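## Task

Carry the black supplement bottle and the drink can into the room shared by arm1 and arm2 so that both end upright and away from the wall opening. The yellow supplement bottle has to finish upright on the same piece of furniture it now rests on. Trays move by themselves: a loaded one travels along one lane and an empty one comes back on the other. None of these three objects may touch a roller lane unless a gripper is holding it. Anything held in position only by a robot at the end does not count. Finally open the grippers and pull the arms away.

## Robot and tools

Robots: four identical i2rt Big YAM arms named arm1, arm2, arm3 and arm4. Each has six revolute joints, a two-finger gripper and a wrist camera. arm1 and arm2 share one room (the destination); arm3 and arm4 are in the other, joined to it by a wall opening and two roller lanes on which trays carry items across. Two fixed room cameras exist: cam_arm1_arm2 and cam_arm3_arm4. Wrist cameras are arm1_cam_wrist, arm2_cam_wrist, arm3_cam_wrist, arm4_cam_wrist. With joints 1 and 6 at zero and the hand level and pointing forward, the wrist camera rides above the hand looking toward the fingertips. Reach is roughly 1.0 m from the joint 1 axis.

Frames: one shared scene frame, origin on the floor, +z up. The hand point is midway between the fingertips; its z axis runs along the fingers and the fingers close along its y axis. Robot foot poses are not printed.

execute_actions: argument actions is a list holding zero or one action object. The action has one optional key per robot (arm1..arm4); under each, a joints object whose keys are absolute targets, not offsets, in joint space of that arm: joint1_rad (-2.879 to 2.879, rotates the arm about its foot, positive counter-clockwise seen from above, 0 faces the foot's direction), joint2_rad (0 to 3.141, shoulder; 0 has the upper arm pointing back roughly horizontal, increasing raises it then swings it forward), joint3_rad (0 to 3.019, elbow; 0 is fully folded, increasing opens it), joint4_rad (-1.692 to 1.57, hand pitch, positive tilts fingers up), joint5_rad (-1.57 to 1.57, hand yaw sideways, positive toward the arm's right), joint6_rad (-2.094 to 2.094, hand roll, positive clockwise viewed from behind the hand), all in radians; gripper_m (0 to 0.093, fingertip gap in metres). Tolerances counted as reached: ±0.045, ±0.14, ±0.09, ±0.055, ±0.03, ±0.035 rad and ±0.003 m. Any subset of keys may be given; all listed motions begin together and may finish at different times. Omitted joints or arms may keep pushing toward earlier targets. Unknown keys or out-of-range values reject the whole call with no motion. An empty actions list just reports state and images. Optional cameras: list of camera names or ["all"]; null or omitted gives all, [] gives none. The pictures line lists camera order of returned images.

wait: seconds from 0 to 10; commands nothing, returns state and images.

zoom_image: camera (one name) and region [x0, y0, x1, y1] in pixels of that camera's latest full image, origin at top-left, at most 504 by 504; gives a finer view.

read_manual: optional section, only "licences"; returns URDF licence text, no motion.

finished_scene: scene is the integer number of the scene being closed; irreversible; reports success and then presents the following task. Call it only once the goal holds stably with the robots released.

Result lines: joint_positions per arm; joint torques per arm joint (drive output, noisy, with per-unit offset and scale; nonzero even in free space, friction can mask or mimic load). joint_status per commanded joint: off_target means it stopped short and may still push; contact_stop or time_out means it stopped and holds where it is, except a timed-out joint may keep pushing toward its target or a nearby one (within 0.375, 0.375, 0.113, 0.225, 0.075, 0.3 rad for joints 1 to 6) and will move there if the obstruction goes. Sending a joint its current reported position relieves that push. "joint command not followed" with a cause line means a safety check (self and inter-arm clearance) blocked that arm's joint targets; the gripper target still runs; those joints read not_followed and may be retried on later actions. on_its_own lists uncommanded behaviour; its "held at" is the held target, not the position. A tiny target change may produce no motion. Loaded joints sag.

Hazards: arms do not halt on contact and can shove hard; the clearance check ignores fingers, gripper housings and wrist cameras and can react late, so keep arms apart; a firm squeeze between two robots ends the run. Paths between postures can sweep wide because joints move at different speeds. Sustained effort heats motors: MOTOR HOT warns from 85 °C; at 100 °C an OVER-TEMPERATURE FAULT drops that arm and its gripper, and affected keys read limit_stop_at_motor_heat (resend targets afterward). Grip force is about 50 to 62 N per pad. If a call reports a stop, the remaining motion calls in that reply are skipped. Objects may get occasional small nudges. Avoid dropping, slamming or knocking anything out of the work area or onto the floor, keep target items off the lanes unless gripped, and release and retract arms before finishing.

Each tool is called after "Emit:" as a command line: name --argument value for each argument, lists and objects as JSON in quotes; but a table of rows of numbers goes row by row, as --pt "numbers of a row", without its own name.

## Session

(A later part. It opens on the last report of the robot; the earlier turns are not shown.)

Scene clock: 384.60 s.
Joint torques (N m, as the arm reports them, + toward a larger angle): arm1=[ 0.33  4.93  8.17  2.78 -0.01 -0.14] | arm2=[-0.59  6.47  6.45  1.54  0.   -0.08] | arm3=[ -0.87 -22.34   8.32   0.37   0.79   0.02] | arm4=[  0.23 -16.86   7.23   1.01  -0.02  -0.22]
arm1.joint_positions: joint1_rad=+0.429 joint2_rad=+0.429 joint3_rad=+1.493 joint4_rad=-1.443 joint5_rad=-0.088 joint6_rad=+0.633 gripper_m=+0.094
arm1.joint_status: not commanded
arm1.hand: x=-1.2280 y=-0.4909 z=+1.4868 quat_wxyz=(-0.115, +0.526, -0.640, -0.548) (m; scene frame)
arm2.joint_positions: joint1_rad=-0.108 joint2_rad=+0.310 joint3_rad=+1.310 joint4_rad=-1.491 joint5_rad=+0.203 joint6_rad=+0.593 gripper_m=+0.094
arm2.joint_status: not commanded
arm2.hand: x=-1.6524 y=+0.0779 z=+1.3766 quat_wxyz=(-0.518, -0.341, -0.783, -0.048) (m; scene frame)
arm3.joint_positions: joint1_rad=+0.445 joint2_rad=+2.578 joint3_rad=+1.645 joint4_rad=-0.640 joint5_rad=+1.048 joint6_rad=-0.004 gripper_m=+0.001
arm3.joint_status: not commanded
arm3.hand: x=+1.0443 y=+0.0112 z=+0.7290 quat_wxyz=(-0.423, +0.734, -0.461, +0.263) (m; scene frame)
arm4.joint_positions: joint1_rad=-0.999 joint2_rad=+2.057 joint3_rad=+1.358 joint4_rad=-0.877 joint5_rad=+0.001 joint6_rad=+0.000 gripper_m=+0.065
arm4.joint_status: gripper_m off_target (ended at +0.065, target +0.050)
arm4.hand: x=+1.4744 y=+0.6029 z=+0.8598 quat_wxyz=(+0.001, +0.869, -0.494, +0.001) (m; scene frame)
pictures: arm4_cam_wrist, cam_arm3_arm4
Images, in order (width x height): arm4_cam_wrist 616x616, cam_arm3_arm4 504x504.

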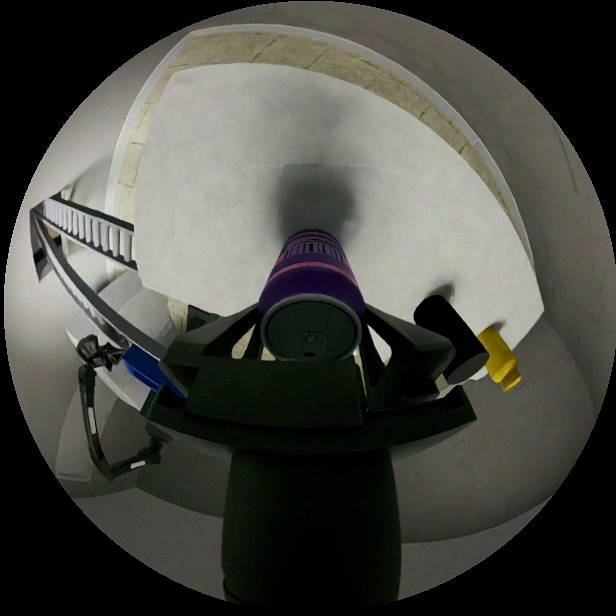

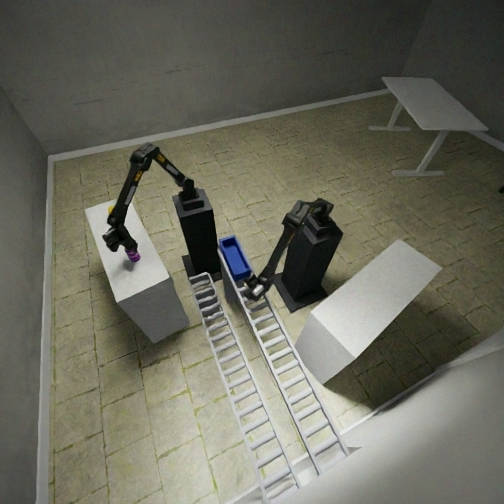

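Emit:
execute_actions --actions '[{"arm4": {"joints": {"joint1_rad": 0.233, "joint2_rad": 2.01, "joint3_rad": 1.905, "joint4_rad": -1.262, "joint5_rad": -0.021, "joint6_rad": 0.211, "gripper_m": 0.04}}}]' --cameras '["arm4_cam_wrist", "cam_arm3_arm4", "arm3_cam_wrist"]'

Scene clock: 438.67 s.
Joint torques (N m, as the arm reports them, + toward a larger angle): arm1=[ 0.39  4.92  8.2   2.77 -0.02 -0.15] | arm2=[-1.01  6.51  6.49  1.72  0.01 -0.04] | arm3=[ -1.03 -22.36   8.35   0.42   0.77  -0.09] | arm4=[  0.46 -20.11  10.28   0.6   -0.01   0.05]
arm1.joint_positions: joint1_rad=+0.429 joint2_rad=+0.429 joint3_rad=+1.493 joint4_rad=-1.443 joint5_rad=-0.088 joint6_rad=+0.633 gripper_m=+0.094
arm1.joint_status: not commanded
arm1.hand: x=-1.2280 y=-0.4909 z=+1.4868 quat_wxyz=(-0.115, +0.526, -0.640, -0.548) (m; scene frame)
arm2.joint_positions: joint1_rad=-0.108 joint2_rad=+0.310 joint3_rad=+1.310 joint4_rad=-1.491 joint5_rad=+0.203 joint6_rad=+0.593 gripper_m=+0.094
arm2.joint_status: not commanded
arm2.hand: x=-1.6524 y=+0.0779 z=+1.3766 quat_wxyz=(-0.518, -0.341, -0.783, -0.048) (m; scene frame)
arm3.joint_positions: joint1_rad=+0.445 joint2_rad=+2.578 joint3_rad=+1.645 joint4_rad=-0.640 joint5_rad=+1.048 joint6_rad=-0.004 gripper_m=+0.001
arm3.joint_status: not commanded
arm3.hand: x=+1.0443 y=+0.0112 z=+0.7290 quat_wxyz=(-0.423, +0.734, -0.461, +0.263) (m; scene frame)
arm4.joint_positions: joint1_rad=+0.228 joint2_rad=+2.031 joint3_rad=+1.878 joint4_rad=-1.252 joint5_rad=-0.019 joint6_rad=+0.201 gripper_m=+0.065
arm4.joint_status: gripper_m off_target (ended at +0.065, target +0.040); the others done
arm4.hand: x=+1.1002 y=-0.0020 z=+1.0562 quat_wxyz=(+0.025, +0.996, -0.003, -0.081) (m; scene frame)
pictures: arm3_cam_wrist, arm4_cam_wrist, cam_arm3_arm4
Images, in order (width x height): arm3_cam_wrist 616x616, arm4_cam_wrist 616x616, cam_arm3_arm4 504x504.

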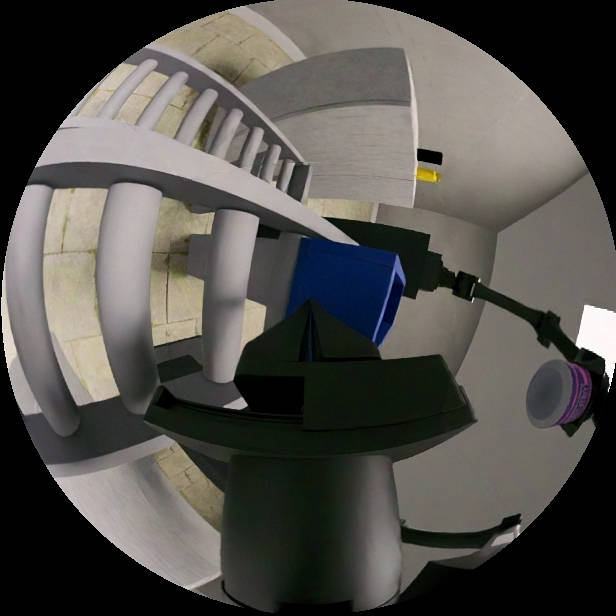

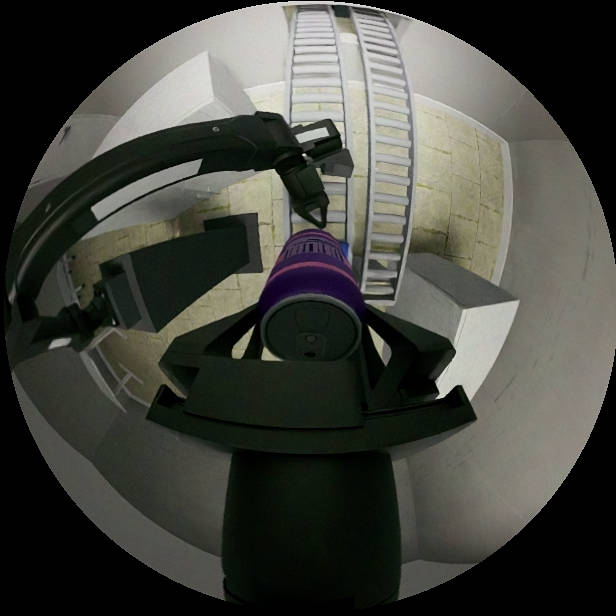

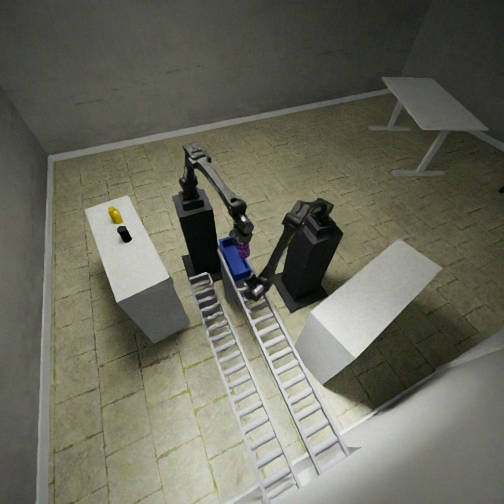

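Emit:
execute_actions --actions '[{"arm4": {"joints": {"joint1_rad": 0.241, "joint2_rad": 2.375}}}]' --cameras '["arm4_cam_wrist", "arm3_cam_wrist"]'

Scene clock: 449.10 s.
Joint torques (N m, as the arm reports them, + toward a larger angle): arm1=[ 0.32  4.94  8.21  2.81 -0.01 -0.14] | arm2=[-0.45  6.25  6.45  1.67  0.03 -0.05] | arm3=[ -0.71 -22.16   8.17   0.46   0.85  -0.07] | arm4=[ -0.49 -23.19   8.7    0.09   0.06  -0.02]
arm1.joint_positions: joint1_rad=+0.429 joint2_rad=+0.429 joint3_rad=+1.493 joint4_rad=-1.443 joint5_rad=-0.088 joint6_rad=+0.633 gripper_m=+0.094
arm1.joint_status: not commanded
arm1.hand: x=-1.2280 y=-0.4909 z=+1.4868 quat_wxyz=(-0.115, +0.526, -0.640, -0.548) (m; scene frame)
arm2.joint_positions: joint1_rad=-0.108 joint2_rad=+0.310 joint3_rad=+1.310 joint4_rad=-1.491 joint5_rad=+0.203 joint6_rad=+0.593 gripper_m=+0.094
arm2.joint_status: not commanded
arm2.hand: x=-1.6524 y=+0.0779 z=+1.3766 quat_wxyz=(-0.518, -0.341, -0.783, -0.048) (m; scene frame)
arm3.joint_positions: joint1_rad=+0.450 joint2_rad=+2.578 joint3_rad=+1.646 joint4_rad=-0.639 joint5_rad=+1.047 joint6_rad=-0.004 gripper_m=+0.001
arm3.joint_status: not commanded
arm3.hand: x=+1.0409 y=+0.0111 z=+0.7291 quat_wxyz=(-0.424, +0.735, -0.460, +0.261) (m; scene frame)
arm4.joint_positions: joint1_rad=+0.237 joint2_rad=+2.409 joint3_rad=+1.875 joint4_rad=-1.264 joint5_rad=-0.021 joint6_rad=+0.202 gripper_m=+0.065
arm4.joint_status: all done
arm4.hand: x=+1.1464 y=+0.0018 z=+0.8170 quat_wxyz=(-0.013, +0.994, -0.001, +0.112) (m; scene frame)
pictures: arm3_cam_wrist, arm4_cam_wrist
Images, in order (width x height): arm3_cam_wrist 616x616, arm4_cam_wrist 616x616.

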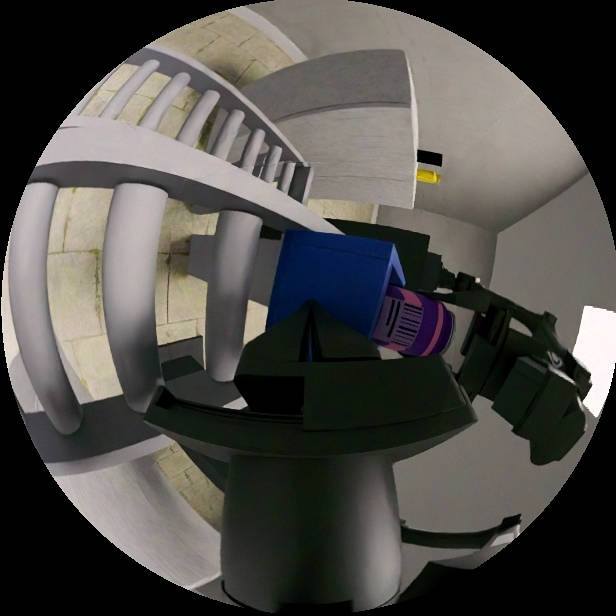

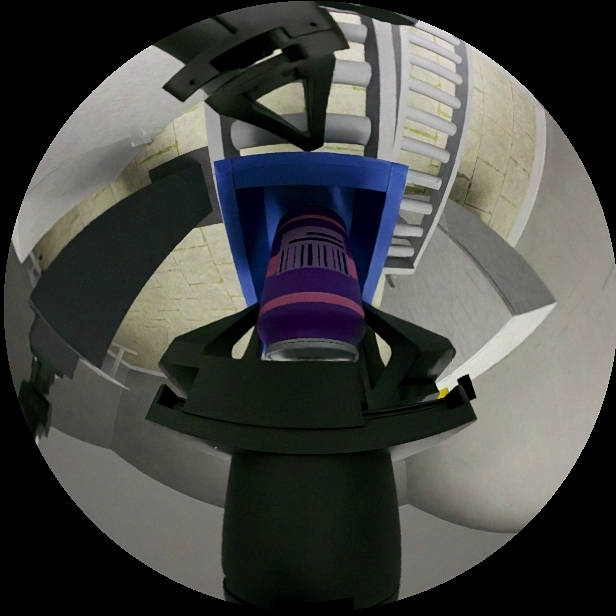

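Emit:
zoom_image --camera "arm4_cam_wrist" --region '[200, 130, 430, 380]'

Emit:
zoom_image --camera "arm3_cam_wrist" --region '[250, 210, 550, 420]'

Region (200, 130, 430, 380) of arm4_cam_wrist's 616x616 image, scaled by 2.016, with more detail than that image has; it fills the left 464 columns of this view, and the rest is white.

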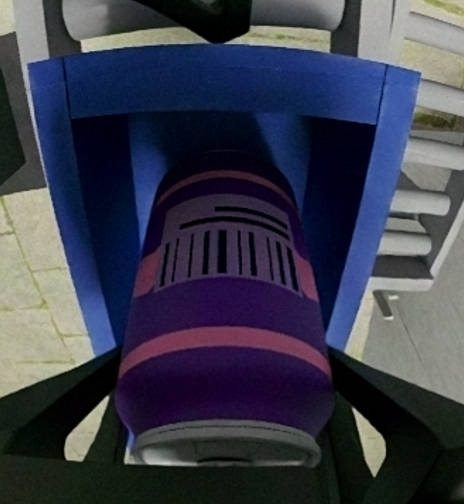

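Region (250, 210, 550, 420) of arm3_cam_wrist's 616x616 image, scaled by 1.680, with more detail than that image has; it fills the top 353 rows of this view, and the rest is white.

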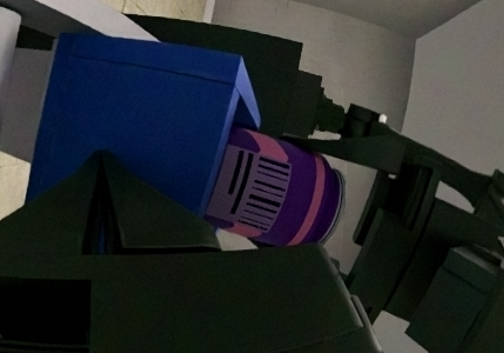

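Emit:
execute_actions --actions '[{"arm4": {"joints": {"joint2_rad": 2.475, "joint3_rad": 2.003, "joint4_rad": -1.328}}}]' --cameras '["arm4_cam_wrist", "arm3_cam_wrist"]'

Scene clock: 522.63 s.
Joint torques (N m, as the arm reports them, + toward a larger angle): arm1=[ 0.43  5.01  8.22  2.77 -0.01 -0.15] | arm2=[-0.55  6.    6.4   1.7   0.03 -0.07] | arm3=[ -0.49 -21.99   8.15   0.21   0.84  -0.05] | arm4=[  0.34 -21.39  10.06  -0.6    0.11   0.05]
arm1.joint_positions: joint1_rad=+0.429 joint2_rad=+0.429 joint3_rad=+1.493 joint4_rad=-1.443 joint5_rad=-0.088 joint6_rad=+0.633 gripper_m=+0.094
arm1.joint_status: not commanded
arm1.hand: x=-1.2280 y=-0.4909 z=+1.4868 quat_wxyz=(-0.115, +0.526, -0.640, -0.548) (m; scene frame)
arm2.joint_positions: joint1_rad=-0.108 joint2_rad=+0.310 joint3_rad=+1.310 joint4_rad=-1.491 joint5_rad=+0.203 joint6_rad=+0.593 gripper_m=+0.094
arm2.joint_status: not commanded
arm2.hand: x=-1.6524 y=+0.0779 z=+1.3766 quat_wxyz=(-0.518, -0.341, -0.783, -0.048) (m; scene frame)
arm3.joint_positions: joint1_rad=+0.450 joint2_rad=+2.578 joint3_rad=+1.646 joint4_rad=-0.639 joint5_rad=+1.047 joint6_rad=-0.004 gripper_m=+0.001
arm3.joint_status: not commanded
arm3.hand: x=+1.0409 y=+0.0111 z=+0.7291 quat_wxyz=(-0.424, +0.735, -0.460, +0.261) (m; scene frame)
arm4.joint_positions: joint1_rad=+0.237 joint2_rad=+2.486 joint3_rad=+1.954 joint4_rad=-1.310 joint5_rad=-0.021 joint6_rad=+0.202 gripper_m=+0.065
arm4.joint_status: all done
arm4.hand: x=+1.1419 y=+0.0010 z=+0.7945 quat_wxyz=(-0.018, +0.991, -0.001, +0.133) (m; scene frame)
pictures: arm3_cam_wrist, arm4_cam_wrist
Images, in order (width x height): arm3_cam_wrist 616x616, arm4_cam_wrist 616x616.

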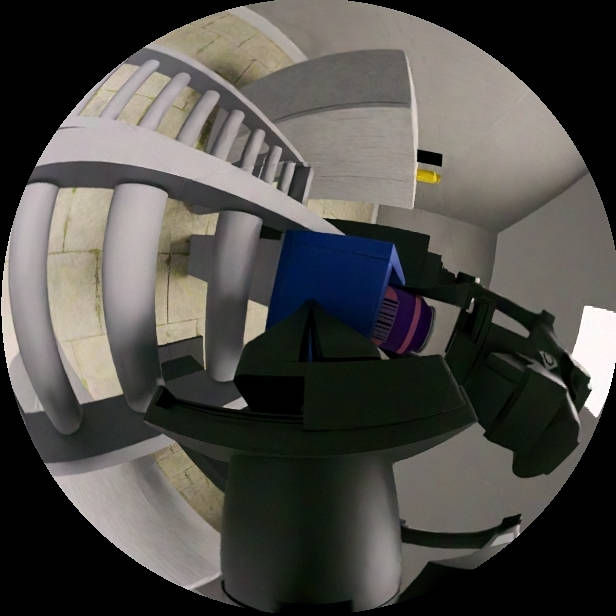

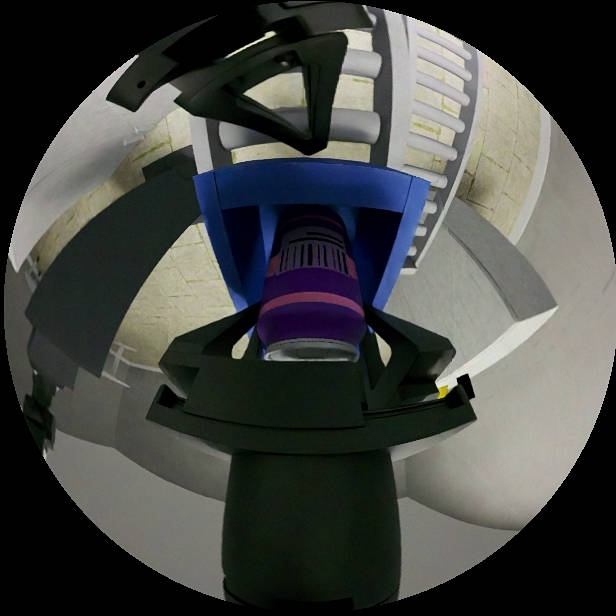

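Emit:
execute_actions --actions '[{"arm4": {"joints": {"gripper_m": 0.072}}}]' --cameras '["arm4_cam_wrist", "arm3_cam_wrist"]'

Scene clock: 528.13 s.
Joint torques (N m, as the arm reports them, + toward a larger angle): arm1=[ 0.23  4.92  8.17  2.74 -0.01 -0.15] | arm2=[-0.34  6.79  6.27  1.7   0.   -0.1 ] | arm3=[ -0.53 -22.68   8.05   0.31   0.86  -0.08] | arm4=[  0.04 -21.78   9.71  -0.47  -0.02   0.05]
arm1.joint_positions: joint1_rad=+0.429 joint2_rad=+0.429 joint3_rad=+1.493 joint4_rad=-1.443 joint5_rad=-0.088 joint6_rad=+0.633 gripper_m=+0.094
arm1.joint_status: not commanded
arm1.hand: x=-1.2280 y=-0.4909 z=+1.4868 quat_wxyz=(-0.115, +0.526, -0.640, -0.548) (m; scene frame)
arm2.joint_positions: joint1_rad=-0.108 joint2_rad=+0.310 joint3_rad=+1.310 joint4_rad=-1.491 joint5_rad=+0.203 joint6_rad=+0.593 gripper_m=+0.094
arm2.joint_status: not commanded
arm2.hand: x=-1.6524 y=+0.0779 z=+1.3766 quat_wxyz=(-0.518, -0.341, -0.783, -0.048) (m; scene frame)
arm3.joint_positions: joint1_rad=+0.451 joint2_rad=+2.578 joint3_rad=+1.646 joint4_rad=-0.639 joint5_rad=+1.047 joint6_rad=-0.004 gripper_m=+0.001
arm3.joint_status: not commanded
arm3.hand: x=+1.0404 y=+0.0110 z=+0.7290 quat_wxyz=(-0.424, +0.736, -0.460, +0.261) (m; scene frame)
arm4.joint_positions: joint1_rad=+0.237 joint2_rad=+2.484 joint3_rad=+1.963 joint4_rad=-1.314 joint5_rad=-0.019 joint6_rad=+0.202 gripper_m=+0.072
arm4.joint_status: all done
arm4.hand: x=+1.1386 y=+0.0004 z=+0.7985 quat_wxyz=(-0.018, +0.991, -0.001, +0.129) (m; scene frame)
pictures: arm3_cam_wrist, arm4_cam_wrist
Images, in order (width x height): arm3_cam_wrist 616x616, arm4_cam_wrist 616x616.

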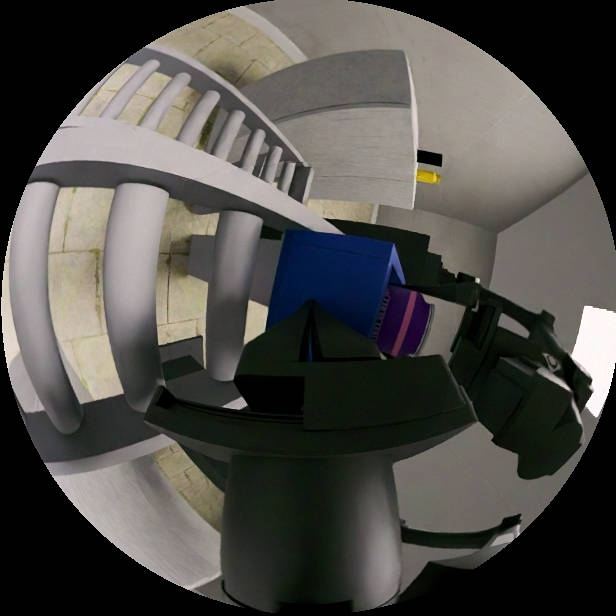

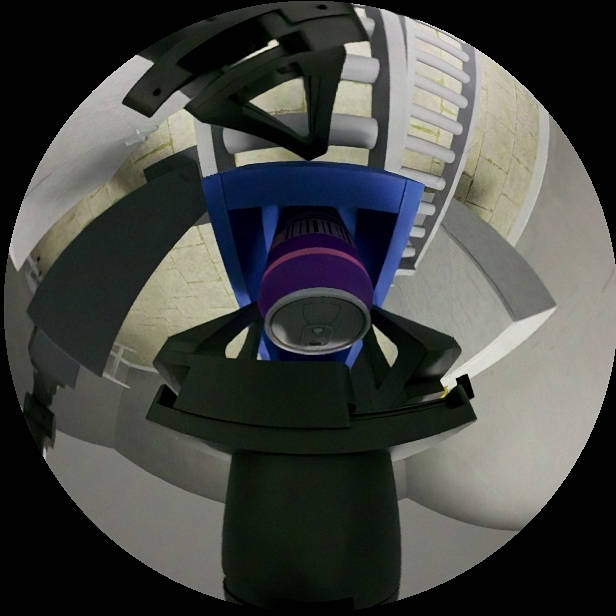

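Emit:
execute_actions --actions '[{"arm4": {"joints": {"joint2_rad": 2.29, "gripper_m": 0.093}}}]' --cameras '["arm4_cam_wrist"]'

Emit:
zoom_image --camera "arm4_cam_wrist" --region '[230, 150, 400, 370]'

Emit:
execute_actions --actions '[{"arm4": {"joints": {"joint1_rad": -1.328, "joint2_rad": 1.85, "joint3_rad": 1.23, "joint4_rad": -0.935, "joint5_rad": 0.003, "joint6_rad": -0.01}}}]' --cameras '["arm4_cam_wrist", "cam_arm3_arm4"]'

Emit:
zoom_image --camera "arm4_cam_wrist" --region '[230, 200, 390, 340]'

Scene clock: 561.90 s.
Joint torques (N m, as the arm reports them, + toward a larger angle): arm1=[ 0.37  4.96  8.18  2.8  -0.01 -0.14] | arm2=[-0.33  6.41  6.33  1.86 -0.02 -0.01] | arm3=[ -1.76 -22.69   7.99   0.34   0.84  -0.09] | arm4=[  0.69 -20.41   8.94   0.13  -0.03   0.06]
arm1.joint_positions: joint1_rad=+0.429 joint2_rad=+0.429 joint3_rad=+1.493 joint4_rad=-1.443 joint5_rad=-0.088 joint6_rad=+0.633 gripper_m=+0.094
arm1.joint_status: not commanded
arm1.hand: x=-1.2280 y=-0.4909 z=+1.4868 quat_wxyz=(-0.115, +0.526, -0.640, -0.548) (m; scene frame)
arm2.joint_positions: joint1_rad=-0.108 joint2_rad=+0.310 joint3_rad=+1.310 joint4_rad=-1.491 joint5_rad=+0.203 joint6_rad=+0.593 gripper_m=+0.094
arm2.joint_status: not commanded
arm2.hand: x=-1.6524 y=+0.0779 z=+1.3766 quat_wxyz=(-0.518, -0.341, -0.783, -0.048) (m; scene frame)
arm3.joint_positions: joint1_rad=+0.451 joint2_rad=+2.578 joint3_rad=+1.646 joint4_rad=-0.639 joint5_rad=+1.047 joint6_rad=-0.004 gripper_m=+0.001
arm3.joint_status: not commanded
arm3.hand: x=+1.0404 y=+0.0110 z=+0.7290 quat_wxyz=(-0.424, +0.736, -0.460, +0.261) (m; scene frame)
arm4.joint_positions: joint1_rad=+0.237 joint2_rad=+2.274 joint3_rad=+1.988 joint4_rad=-1.315 joint5_rad=-0.019 joint6_rad=+0.202 gripper_m=+0.093
arm4.joint_status: all done
arm4.hand: x=+1.0928 y=-0.0094 z=+0.9391 quat_wxyz=(+0.005, +1.000, +0.000, +0.016) (m; scene frame)
pictures: arm4_cam_wrist
Images, in order (width x height): arm4_cam_wrist 616x616.

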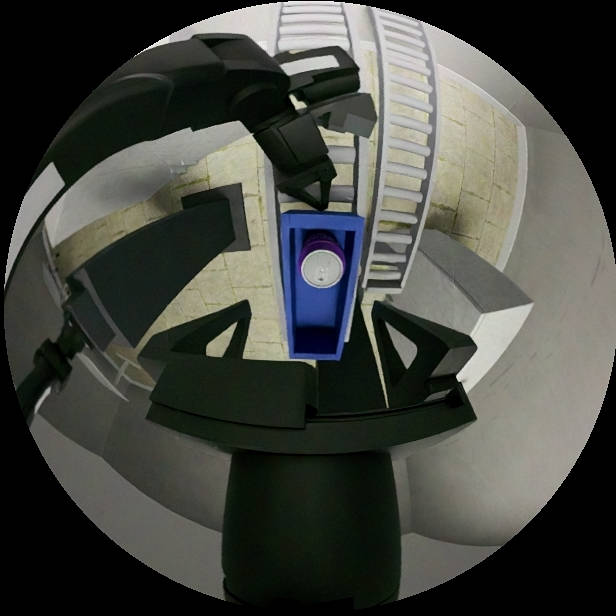

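Region (230, 150, 400, 370) of arm4_cam_wrist's 616x616 image, scaled by 2.291, with more detail than that image has; it fills the left 389 columns of this view, and the rest is white.

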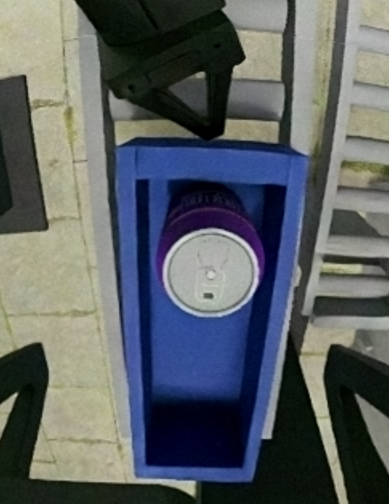

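Scene clock: 563.90 s.
Joint torques (N m, as the arm reports them, + toward a larger angle): arm1=[ 0.4   4.91  8.2   2.78 -0.02 -0.15] | arm2=[-0.43  6.52  6.53  1.64  0.    0.  ] | arm3=[ -1.02 -22.71   8.18   0.34   0.8   -0.04] | arm4=[  0.9  -14.35   7.38   0.55  -0.01  -0.16]
arm1.joint_positions: joint1_rad=+0.429 joint2_rad=+0.429 joint3_rad=+1.493 joint4_rad=-1.443 joint5_rad=-0.088 joint6_rad=+0.633 gripper_m=+0.094
arm1.joint_status: not commanded
arm1.hand: x=-1.2280 y=-0.4909 z=+1.4868 quat_wxyz=(-0.115, +0.526, -0.640, -0.548) (m; scene frame)
arm2.joint_positions: joint1_rad=-0.108 joint2_rad=+0.310 joint3_rad=+1.310 joint4_rad=-1.491 joint5_rad=+0.203 joint6_rad=+0.593 gripper_m=+0.094
arm2.joint_status: not commanded
arm2.hand: x=-1.6524 y=+0.0779 z=+1.3766 quat_wxyz=(-0.518, -0.341, -0.783, -0.048) (m; scene frame)
arm3.joint_positions: joint1_rad=+0.451 joint2_rad=+2.578 joint3_rad=+1.646 joint4_rad=-0.639 joint5_rad=+1.047 joint6_rad=-0.004 gripper_m=+0.001
arm3.joint_status: not commanded
arm3.hand: x=+1.0404 y=+0.0110 z=+0.7290 quat_wxyz=(-0.424, +0.736, -0.460, +0.261) (m; scene frame)
arm4.joint_positions: joint1_rad=-1.333 joint2_rad=+1.858 joint3_rad=+1.222 joint4_rad=-0.937 joint5_rad=+0.005 joint6_rad=+0.000 gripper_m=+0.093
arm4.joint_status: all done
arm4.hand: x=+1.6558 y=+0.6208 z=+0.9189 quat_wxyz=(-0.001, +0.775, -0.632, +0.000) (m; scene frame)
pictures: arm4_cam_wrist, cam_arm3_arm4
Images, in order (width x height): arm4_cam_wrist 616x616, cam_arm3_arm4 504x504.

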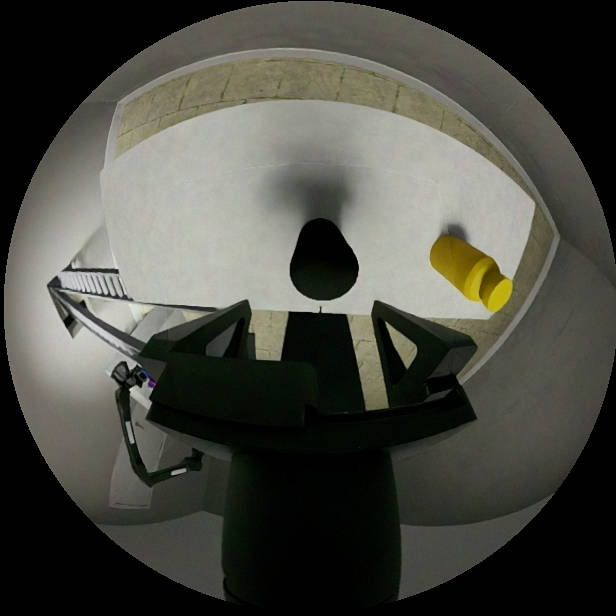

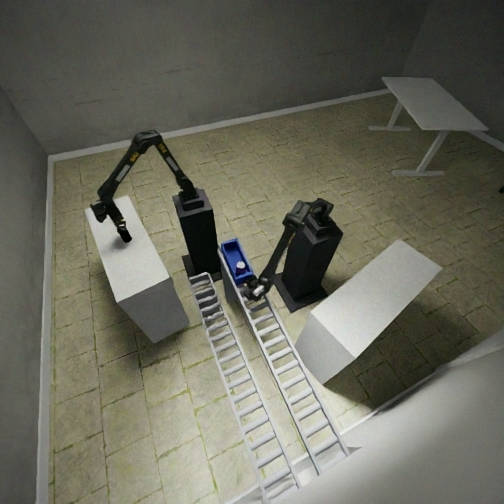

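Region (230, 200, 390, 340) of arm4_cam_wrist's 616x616 image, scaled by 3.150, with more detail than that image has; it fills the top 441 rows of this view, and the rest is white.

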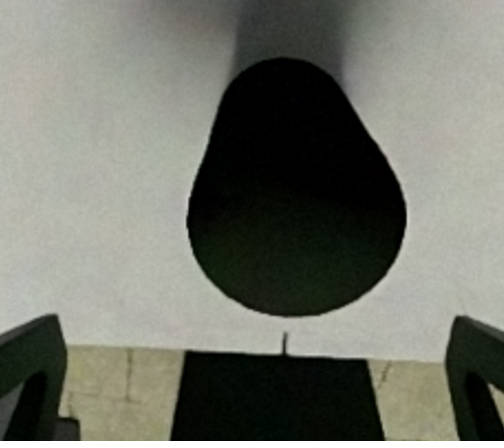

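Emit:
execute_actions --actions '[{"arm4": {"joints": {"joint1_rad": -1.359, "joint2_rad": 1.988, "joint4_rad": -0.782}}}]' --cameras '["arm4_cam_wrist"]'

Scene clock: 582.50 s.
Joint torques (N m, as the arm reports them, + toward a larger angle): arm1=[ 0.22  4.91  8.18  2.76 -0.01 -0.15] | arm2=[-0.69  6.11  6.25  1.53  0.02 -0.09] | arm3=[ -1.01 -22.65   8.25   0.32   0.83  -0.08] | arm4=[ -0.38 -15.76   6.89   0.92  -0.03  -0.17]
arm1.joint_positions: joint1_rad=+0.429 joint2_rad=+0.429 joint3_rad=+1.493 joint4_rad=-1.443 joint5_rad=-0.088 joint6_rad=+0.633 gripper_m=+0.094
arm1.joint_status: not commanded
arm1.hand: x=-1.2280 y=-0.4909 z=+1.4868 quat_wxyz=(-0.115, +0.526, -0.640, -0.548) (m; scene frame)
arm2.joint_positions: joint1_rad=-0.108 joint2_rad=+0.310 joint3_rad=+1.310 joint4_rad=-1.491 joint5_rad=+0.203 joint6_rad=+0.593 gripper_m=+0.094
arm2.joint_status: not commanded
arm2.hand: x=-1.6524 y=+0.0779 z=+1.3766 quat_wxyz=(-0.518, -0.341, -0.783, -0.048) (m; scene frame)
arm3.joint_positions: joint1_rad=+0.451 joint2_rad=+2.578 joint3_rad=+1.646 joint4_rad=-0.639 joint5_rad=+1.047 joint6_rad=-0.004 gripper_m=+0.001
arm3.joint_status: not commanded
arm3.hand: x=+1.0404 y=+0.0110 z=+0.7290 quat_wxyz=(-0.424, +0.736, -0.460, +0.261) (m; scene frame)
arm4.joint_positions: joint1_rad=-1.357 joint2_rad=+1.994 joint3_rad=+1.222 joint4_rad=-0.798 joint5_rad=+0.005 joint6_rad=+0.000 gripper_m=+0.093
arm4.joint_status: all done
arm4.hand: x=+1.6650 y=+0.6351 z=+0.8523 quat_wxyz=(-0.002, +0.768, -0.641, -0.001) (m; scene frame)
pictures: arm4_cam_wrist
Images, in order (width x height): arm4_cam_wrist 616x616.

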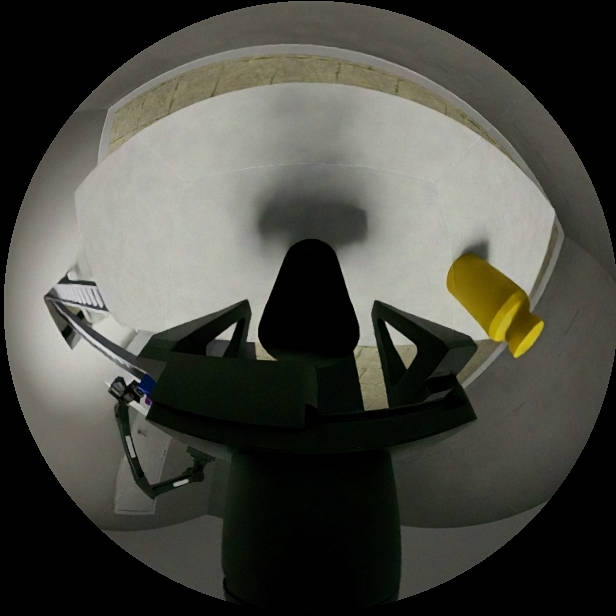

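Emit:
execute_actions --actions '[{"arm4": {"joints": {"gripper_m": 0.03}}}]' --cameras '["arm4_cam_wrist", "arm3_cam_wrist"]'

Scene clock: 585.50 s.
Joint torques (N m, as the arm reports them, + toward a larger angle): arm1=[ 0.28  5.01  8.17  2.77 -0.01 -0.15] | arm2=[-0.67  6.81  6.36  1.93  0.01 -0.09] | arm3=[ -0.64 -22.58   7.92   0.25   0.86  -0.09] | arm4=[ -0.61 -16.44   6.87   0.91   0.05  -0.17]
arm1.joint_positions: joint1_rad=+0.429 joint2_rad=+0.429 joint3_rad=+1.493 joint4_rad=-1.443 joint5_rad=-0.088 joint6_rad=+0.633 gripper_m=+0.094
arm1.joint_status: not commanded
arm1.hand: x=-1.2280 y=-0.4909 z=+1.4868 quat_wxyz=(-0.115, +0.526, -0.640, -0.548) (m; scene frame)
arm2.joint_positions: joint1_rad=-0.108 joint2_rad=+0.310 joint3_rad=+1.310 joint4_rad=-1.491 joint5_rad=+0.203 joint6_rad=+0.593 gripper_m=+0.094
arm2.joint_status: not commanded
arm2.hand: x=-1.6524 y=+0.0779 z=+1.3766 quat_wxyz=(-0.518, -0.341, -0.783, -0.048) (m; scene frame)
arm3.joint_positions: joint1_rad=+0.451 joint2_rad=+2.578 joint3_rad=+1.646 joint4_rad=-0.639 joint5_rad=+1.047 joint6_rad=-0.004 gripper_m=+0.001
arm3.joint_status: not commanded
arm3.hand: x=+1.0404 y=+0.0110 z=+0.7290 quat_wxyz=(-0.424, +0.736, -0.460, +0.261) (m; scene frame)
arm4.joint_positions: joint1_rad=-1.357 joint2_rad=+1.994 joint3_rad=+1.222 joint4_rad=-0.797 joint5_rad=+0.004 joint6_rad=+0.000 gripper_m=+0.058
arm4.joint_status: gripper_m off_target (ended at +0.058, target +0.030)
arm4.hand: x=+1.6648 y=+0.6352 z=+0.8523 quat_wxyz=(-0.002, +0.768, -0.641, -0.001) (m; scene frame)
pictures: arm3_cam_wrist, arm4_cam_wrist
Images, in order (width x height): arm3_cam_wrist 616x616, arm4_cam_wrist 616x616.

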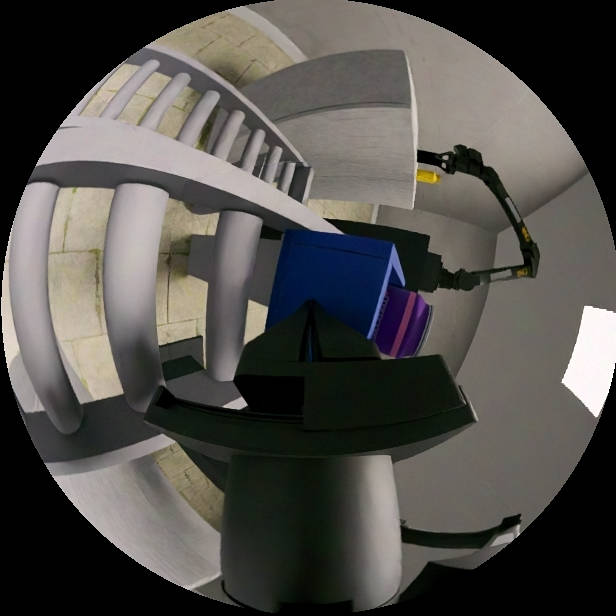

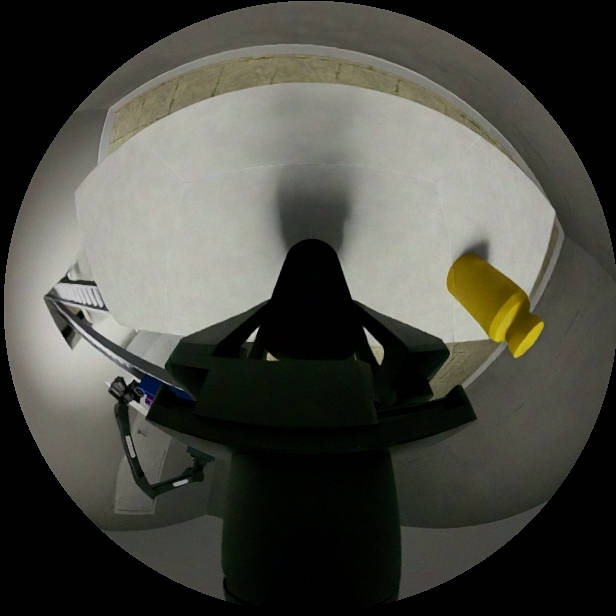

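Emit:
execute_actions --actions '[{"arm4": {"joints": {"joint1_rad": 0.256, "joint2_rad": 1.95, "joint3_rad": 1.558, "joint4_rad": -1.268, "joint5_rad": -0.022, "joint6_rad": 0.226}}}]' --cameras '["arm4_cam_wrist", "cam_arm3_arm4"]'

Emit:
zoom_image --camera "arm4_cam_wrist" --region '[230, 120, 400, 340]'

Scene clock: 620.50 s.
Joint torques (N m, as the arm reports them, + toward a larger angle): arm1=[ 0.39  4.92  8.19  2.75 -0.02 -0.14] | arm2=[-0.91  6.38  6.31  1.66 -0.01 -0.04] | arm3=[ -0.96 -22.68   8.1    0.5    0.82  -0.1 ] | arm4=[ -0.71 -16.45   8.14  -0.2    0.11   0.01]
arm1.joint_positions: joint1_rad=+0.429 joint2_rad=+0.429 joint3_rad=+1.493 joint4_rad=-1.443 joint5_rad=-0.088 joint6_rad=+0.633 gripper_m=+0.094
arm1.joint_status: not commanded
arm1.hand: x=-1.2280 y=-0.4909 z=+1.4868 quat_wxyz=(-0.115, +0.526, -0.640, -0.548) (m; scene frame)
arm2.joint_positions: joint1_rad=-0.108 joint2_rad=+0.310 joint3_rad=+1.310 joint4_rad=-1.491 joint5_rad=+0.203 joint6_rad=+0.593 gripper_m=+0.094
arm2.joint_status: not commanded
arm2.hand: x=-1.6524 y=+0.0779 z=+1.3766 quat_wxyz=(-0.518, -0.341, -0.783, -0.048) (m; scene frame)
arm3.joint_positions: joint1_rad=+0.451 joint2_rad=+2.578 joint3_rad=+1.646 joint4_rad=-0.639 joint5_rad=+1.047 joint6_rad=-0.004 gripper_m=+0.001
arm3.joint_status: not commanded
arm3.hand: x=+1.0404 y=+0.0110 z=+0.7290 quat_wxyz=(-0.424, +0.736, -0.460, +0.261) (m; scene frame)
arm4.joint_positions: joint1_rad=+0.260 joint2_rad=+1.953 joint3_rad=+1.548 joint4_rad=-1.253 joint5_rad=-0.024 joint6_rad=+0.216 gripper_m=+0.058
arm4.joint_status: all done
arm4.hand: x=+1.2150 y=+0.0017 z=+0.9785 quat_wxyz=(+0.001, +0.999, +0.005, +0.043) (m; scene frame)
pictures: arm4_cam_wrist, cam_arm3_arm4
Images, in order (width x height): arm4_cam_wrist 616x616, cam_arm3_arm4 504x504.

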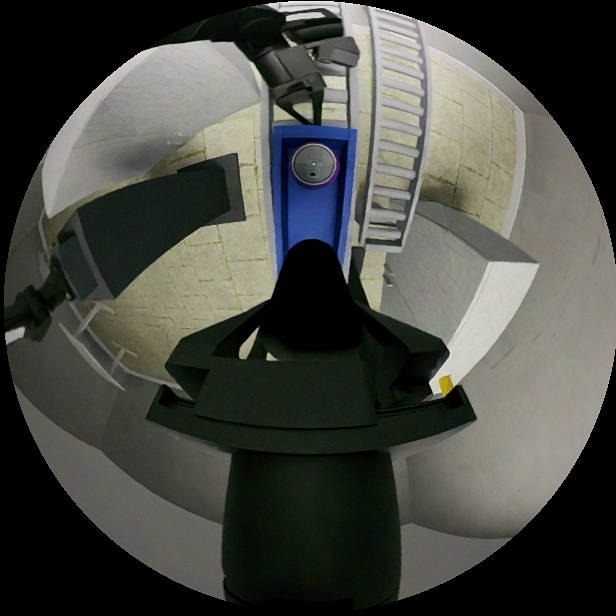

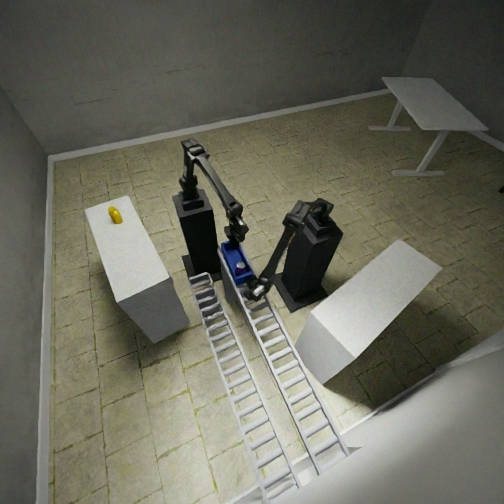

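Region (230, 120, 400, 340) of arm4_cam_wrist's 616x616 image, scaled by 2.291, with more detail than that image has; it fills the left 389 columns of this view, and the rest is white.

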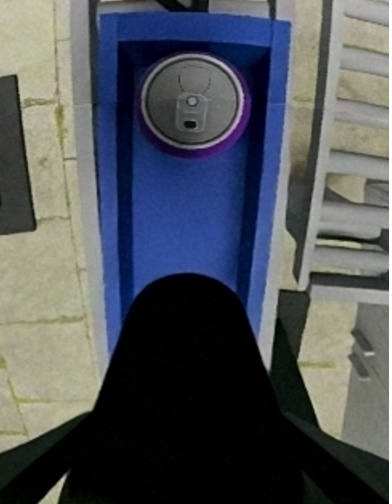

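Emit:
execute_actions --actions '[{"arm4": {"joints": {"joint1_rad": 0.245, "joint2_rad": 2.248, "joint4_rad": -0.94}}}]' --cameras '["arm4_cam_wrist", "arm3_cam_wrist"]'

Scene clock: 630.97 s.
Joint torques (N m, as the arm reports them, + toward a larger angle): arm1=[ 0.37  5.09  8.18  2.76 -0.01 -0.15] | arm2=[-0.42  6.26  6.42  1.63  0.02 -0.05] | arm3=[ -1.4  -22.3    8.12   0.22   0.83  -0.05] | arm4=[ -0.37 -19.22   7.33   0.56   0.16  -0.01]
arm1.joint_positions: joint1_rad=+0.429 joint2_rad=+0.429 joint3_rad=+1.493 joint4_rad=-1.443 joint5_rad=-0.088 joint6_rad=+0.633 gripper_m=+0.094
arm1.joint_status: not commanded
arm1.hand: x=-1.2280 y=-0.4909 z=+1.4868 quat_wxyz=(-0.115, +0.526, -0.640, -0.548) (m; scene frame)
arm2.joint_positions: joint1_rad=-0.108 joint2_rad=+0.310 joint3_rad=+1.310 joint4_rad=-1.491 joint5_rad=+0.203 joint6_rad=+0.593 gripper_m=+0.094
arm2.joint_status: not commanded
arm2.hand: x=-1.6524 y=+0.0779 z=+1.3766 quat_wxyz=(-0.518, -0.341, -0.783, -0.048) (m; scene frame)
arm3.joint_positions: joint1_rad=+0.451 joint2_rad=+2.578 joint3_rad=+1.646 joint4_rad=-0.639 joint5_rad=+1.047 joint6_rad=-0.004 gripper_m=+0.001
arm3.joint_status: not commanded
arm3.hand: x=+1.0404 y=+0.0110 z=+0.7291 quat_wxyz=(-0.424, +0.736, -0.460, +0.261) (m; scene frame)
arm4.joint_positions: joint1_rad=+0.249 joint2_rad=+2.262 joint3_rad=+1.543 joint4_rad=-0.953 joint5_rad=-0.024 joint6_rad=+0.216 gripper_m=+0.058
arm4.joint_status: all done
arm4.hand: x=+1.1913 y=+0.0033 z=+0.8000 quat_wxyz=(+0.000, +0.999, -0.001, +0.050) (m; scene frame)
pictures: arm3_cam_wrist, arm4_cam_wrist
Images, in order (width x height): arm3_cam_wrist 616x616, arm4_cam_wrist 616x616.

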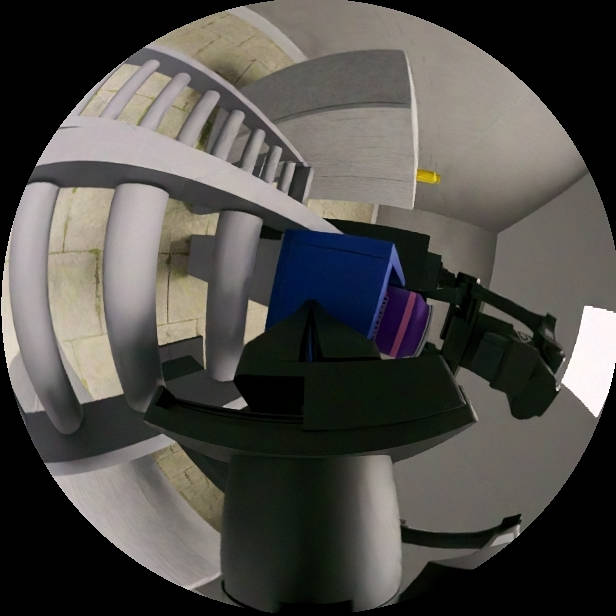

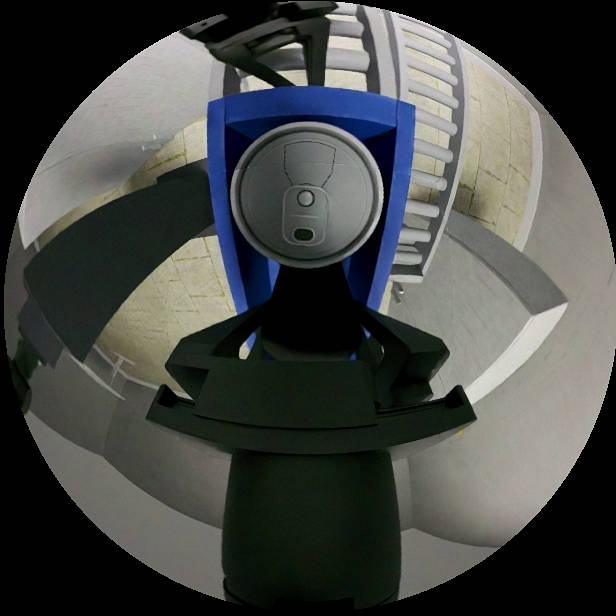

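Emit:
execute_actions --actions '[]'

Scene clock: 648.77 s.
Joint torques (N m, as the arm reports them, + toward a larger angle): arm1=[ 0.37  4.93  8.18  2.78 -0.01 -0.15] | arm2=[-0.6   7.1   6.38  1.65  0.   -0.01] | arm3=[ -1.29 -22.69   8.06   0.32   0.89  -0.11] | arm4=[ -0.66 -19.12   7.34   0.76   0.12   0.02]
arm1.joint_positions: joint1_rad=+0.429 joint2_rad=+0.429 joint3_rad=+1.493 joint4_rad=-1.443 joint5_rad=-0.088 joint6_rad=+0.633 gripper_m=+0.094
arm1.joint_status: not commanded
arm1.hand: x=-1.2280 y=-0.4909 z=+1.4868 quat_wxyz=(-0.115, +0.526, -0.640, -0.548) (m; scene frame)
arm2.joint_positions: joint1_rad=-0.108 joint2_rad=+0.310 joint3_rad=+1.310 joint4_rad=-1.491 joint5_rad=+0.203 joint6_rad=+0.593 gripper_m=+0.094
arm2.joint_status: not commanded
arm2.hand: x=-1.6524 y=+0.0779 z=+1.3766 quat_wxyz=(-0.518, -0.341, -0.783, -0.048) (m; scene frame)
arm3.joint_positions: joint1_rad=+0.451 joint2_rad=+2.578 joint3_rad=+1.646 joint4_rad=-0.639 joint5_rad=+1.047 joint6_rad=-0.004 gripper_m=+0.001
arm3.joint_status: not commanded
arm3.hand: x=+1.0404 y=+0.0110 z=+0.7291 quat_wxyz=(-0.424, +0.736, -0.460, +0.261) (m; scene frame)
arm4.joint_positions: joint1_rad=+0.249 joint2_rad=+2.262 joint3_rad=+1.543 joint4_rad=-0.953 joint5_rad=-0.024 joint6_rad=+0.216 gripper_m=+0.058
arm4.joint_status: all done
arm4.hand: x=+1.1913 y=+0.0033 z=+0.8000 quat_wxyz=(+0.000, +0.999, -0.001, +0.050) (m; scene frame)
pictures: arm1_cam_wrist, arm2_cam_wrist, arm3_cam_wrist, arm4_cam_wrist, cam_arm1_arm2, cam_arm3_arm4
Images, in order (width x height): arm1_cam_wrist 616x616, arm2_cam_wrist 616x616, arm3_cam_wrist 616x616, arm4_cam_wrist 616x616, cam_arm1_arm2 504x504, cam_arm3_arm4 504x504.

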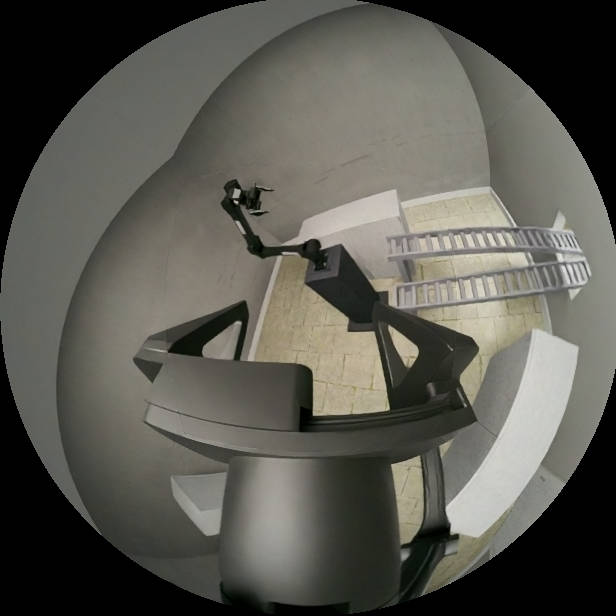

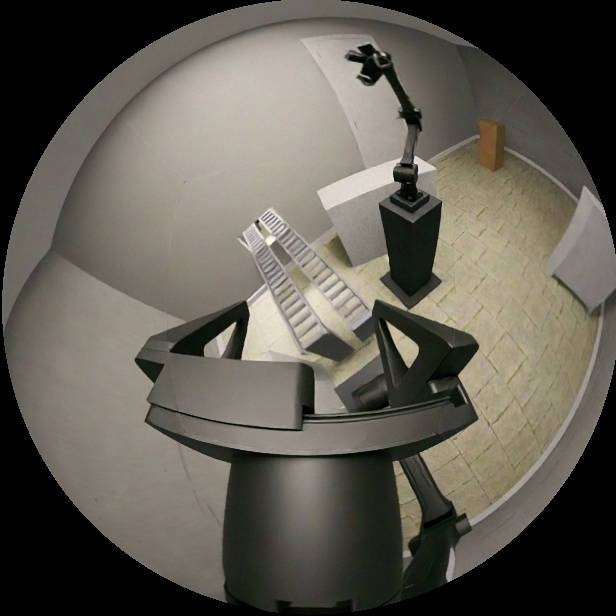

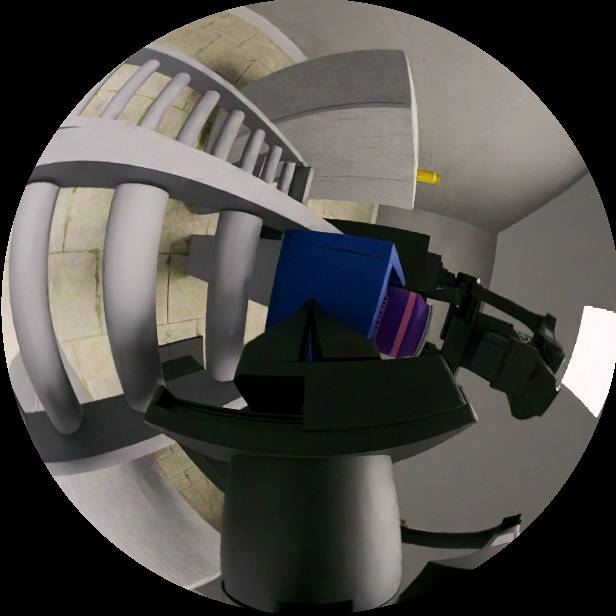

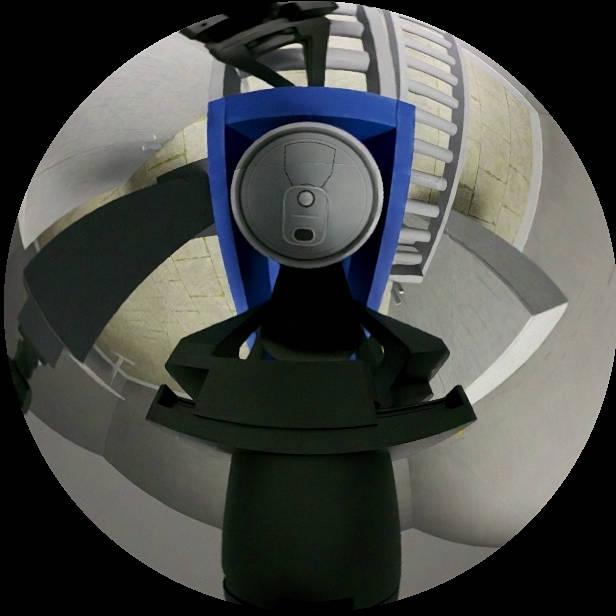

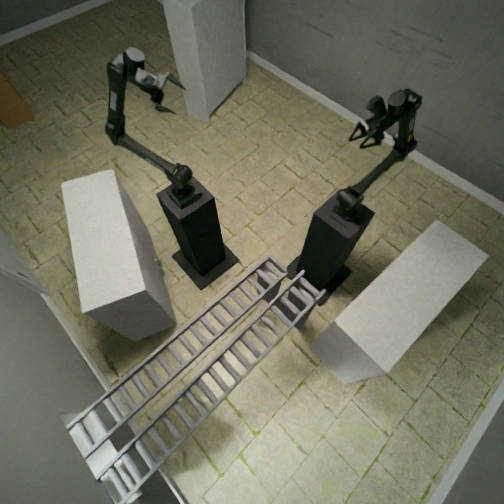

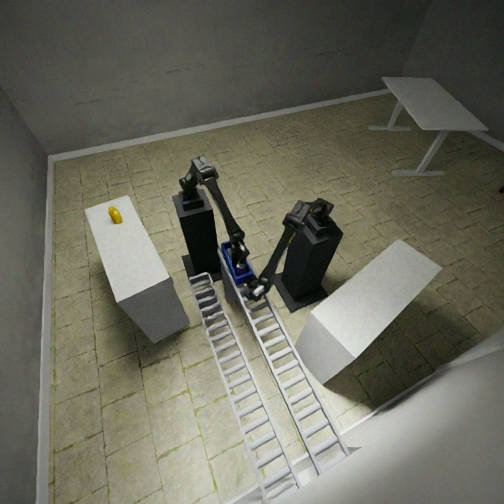

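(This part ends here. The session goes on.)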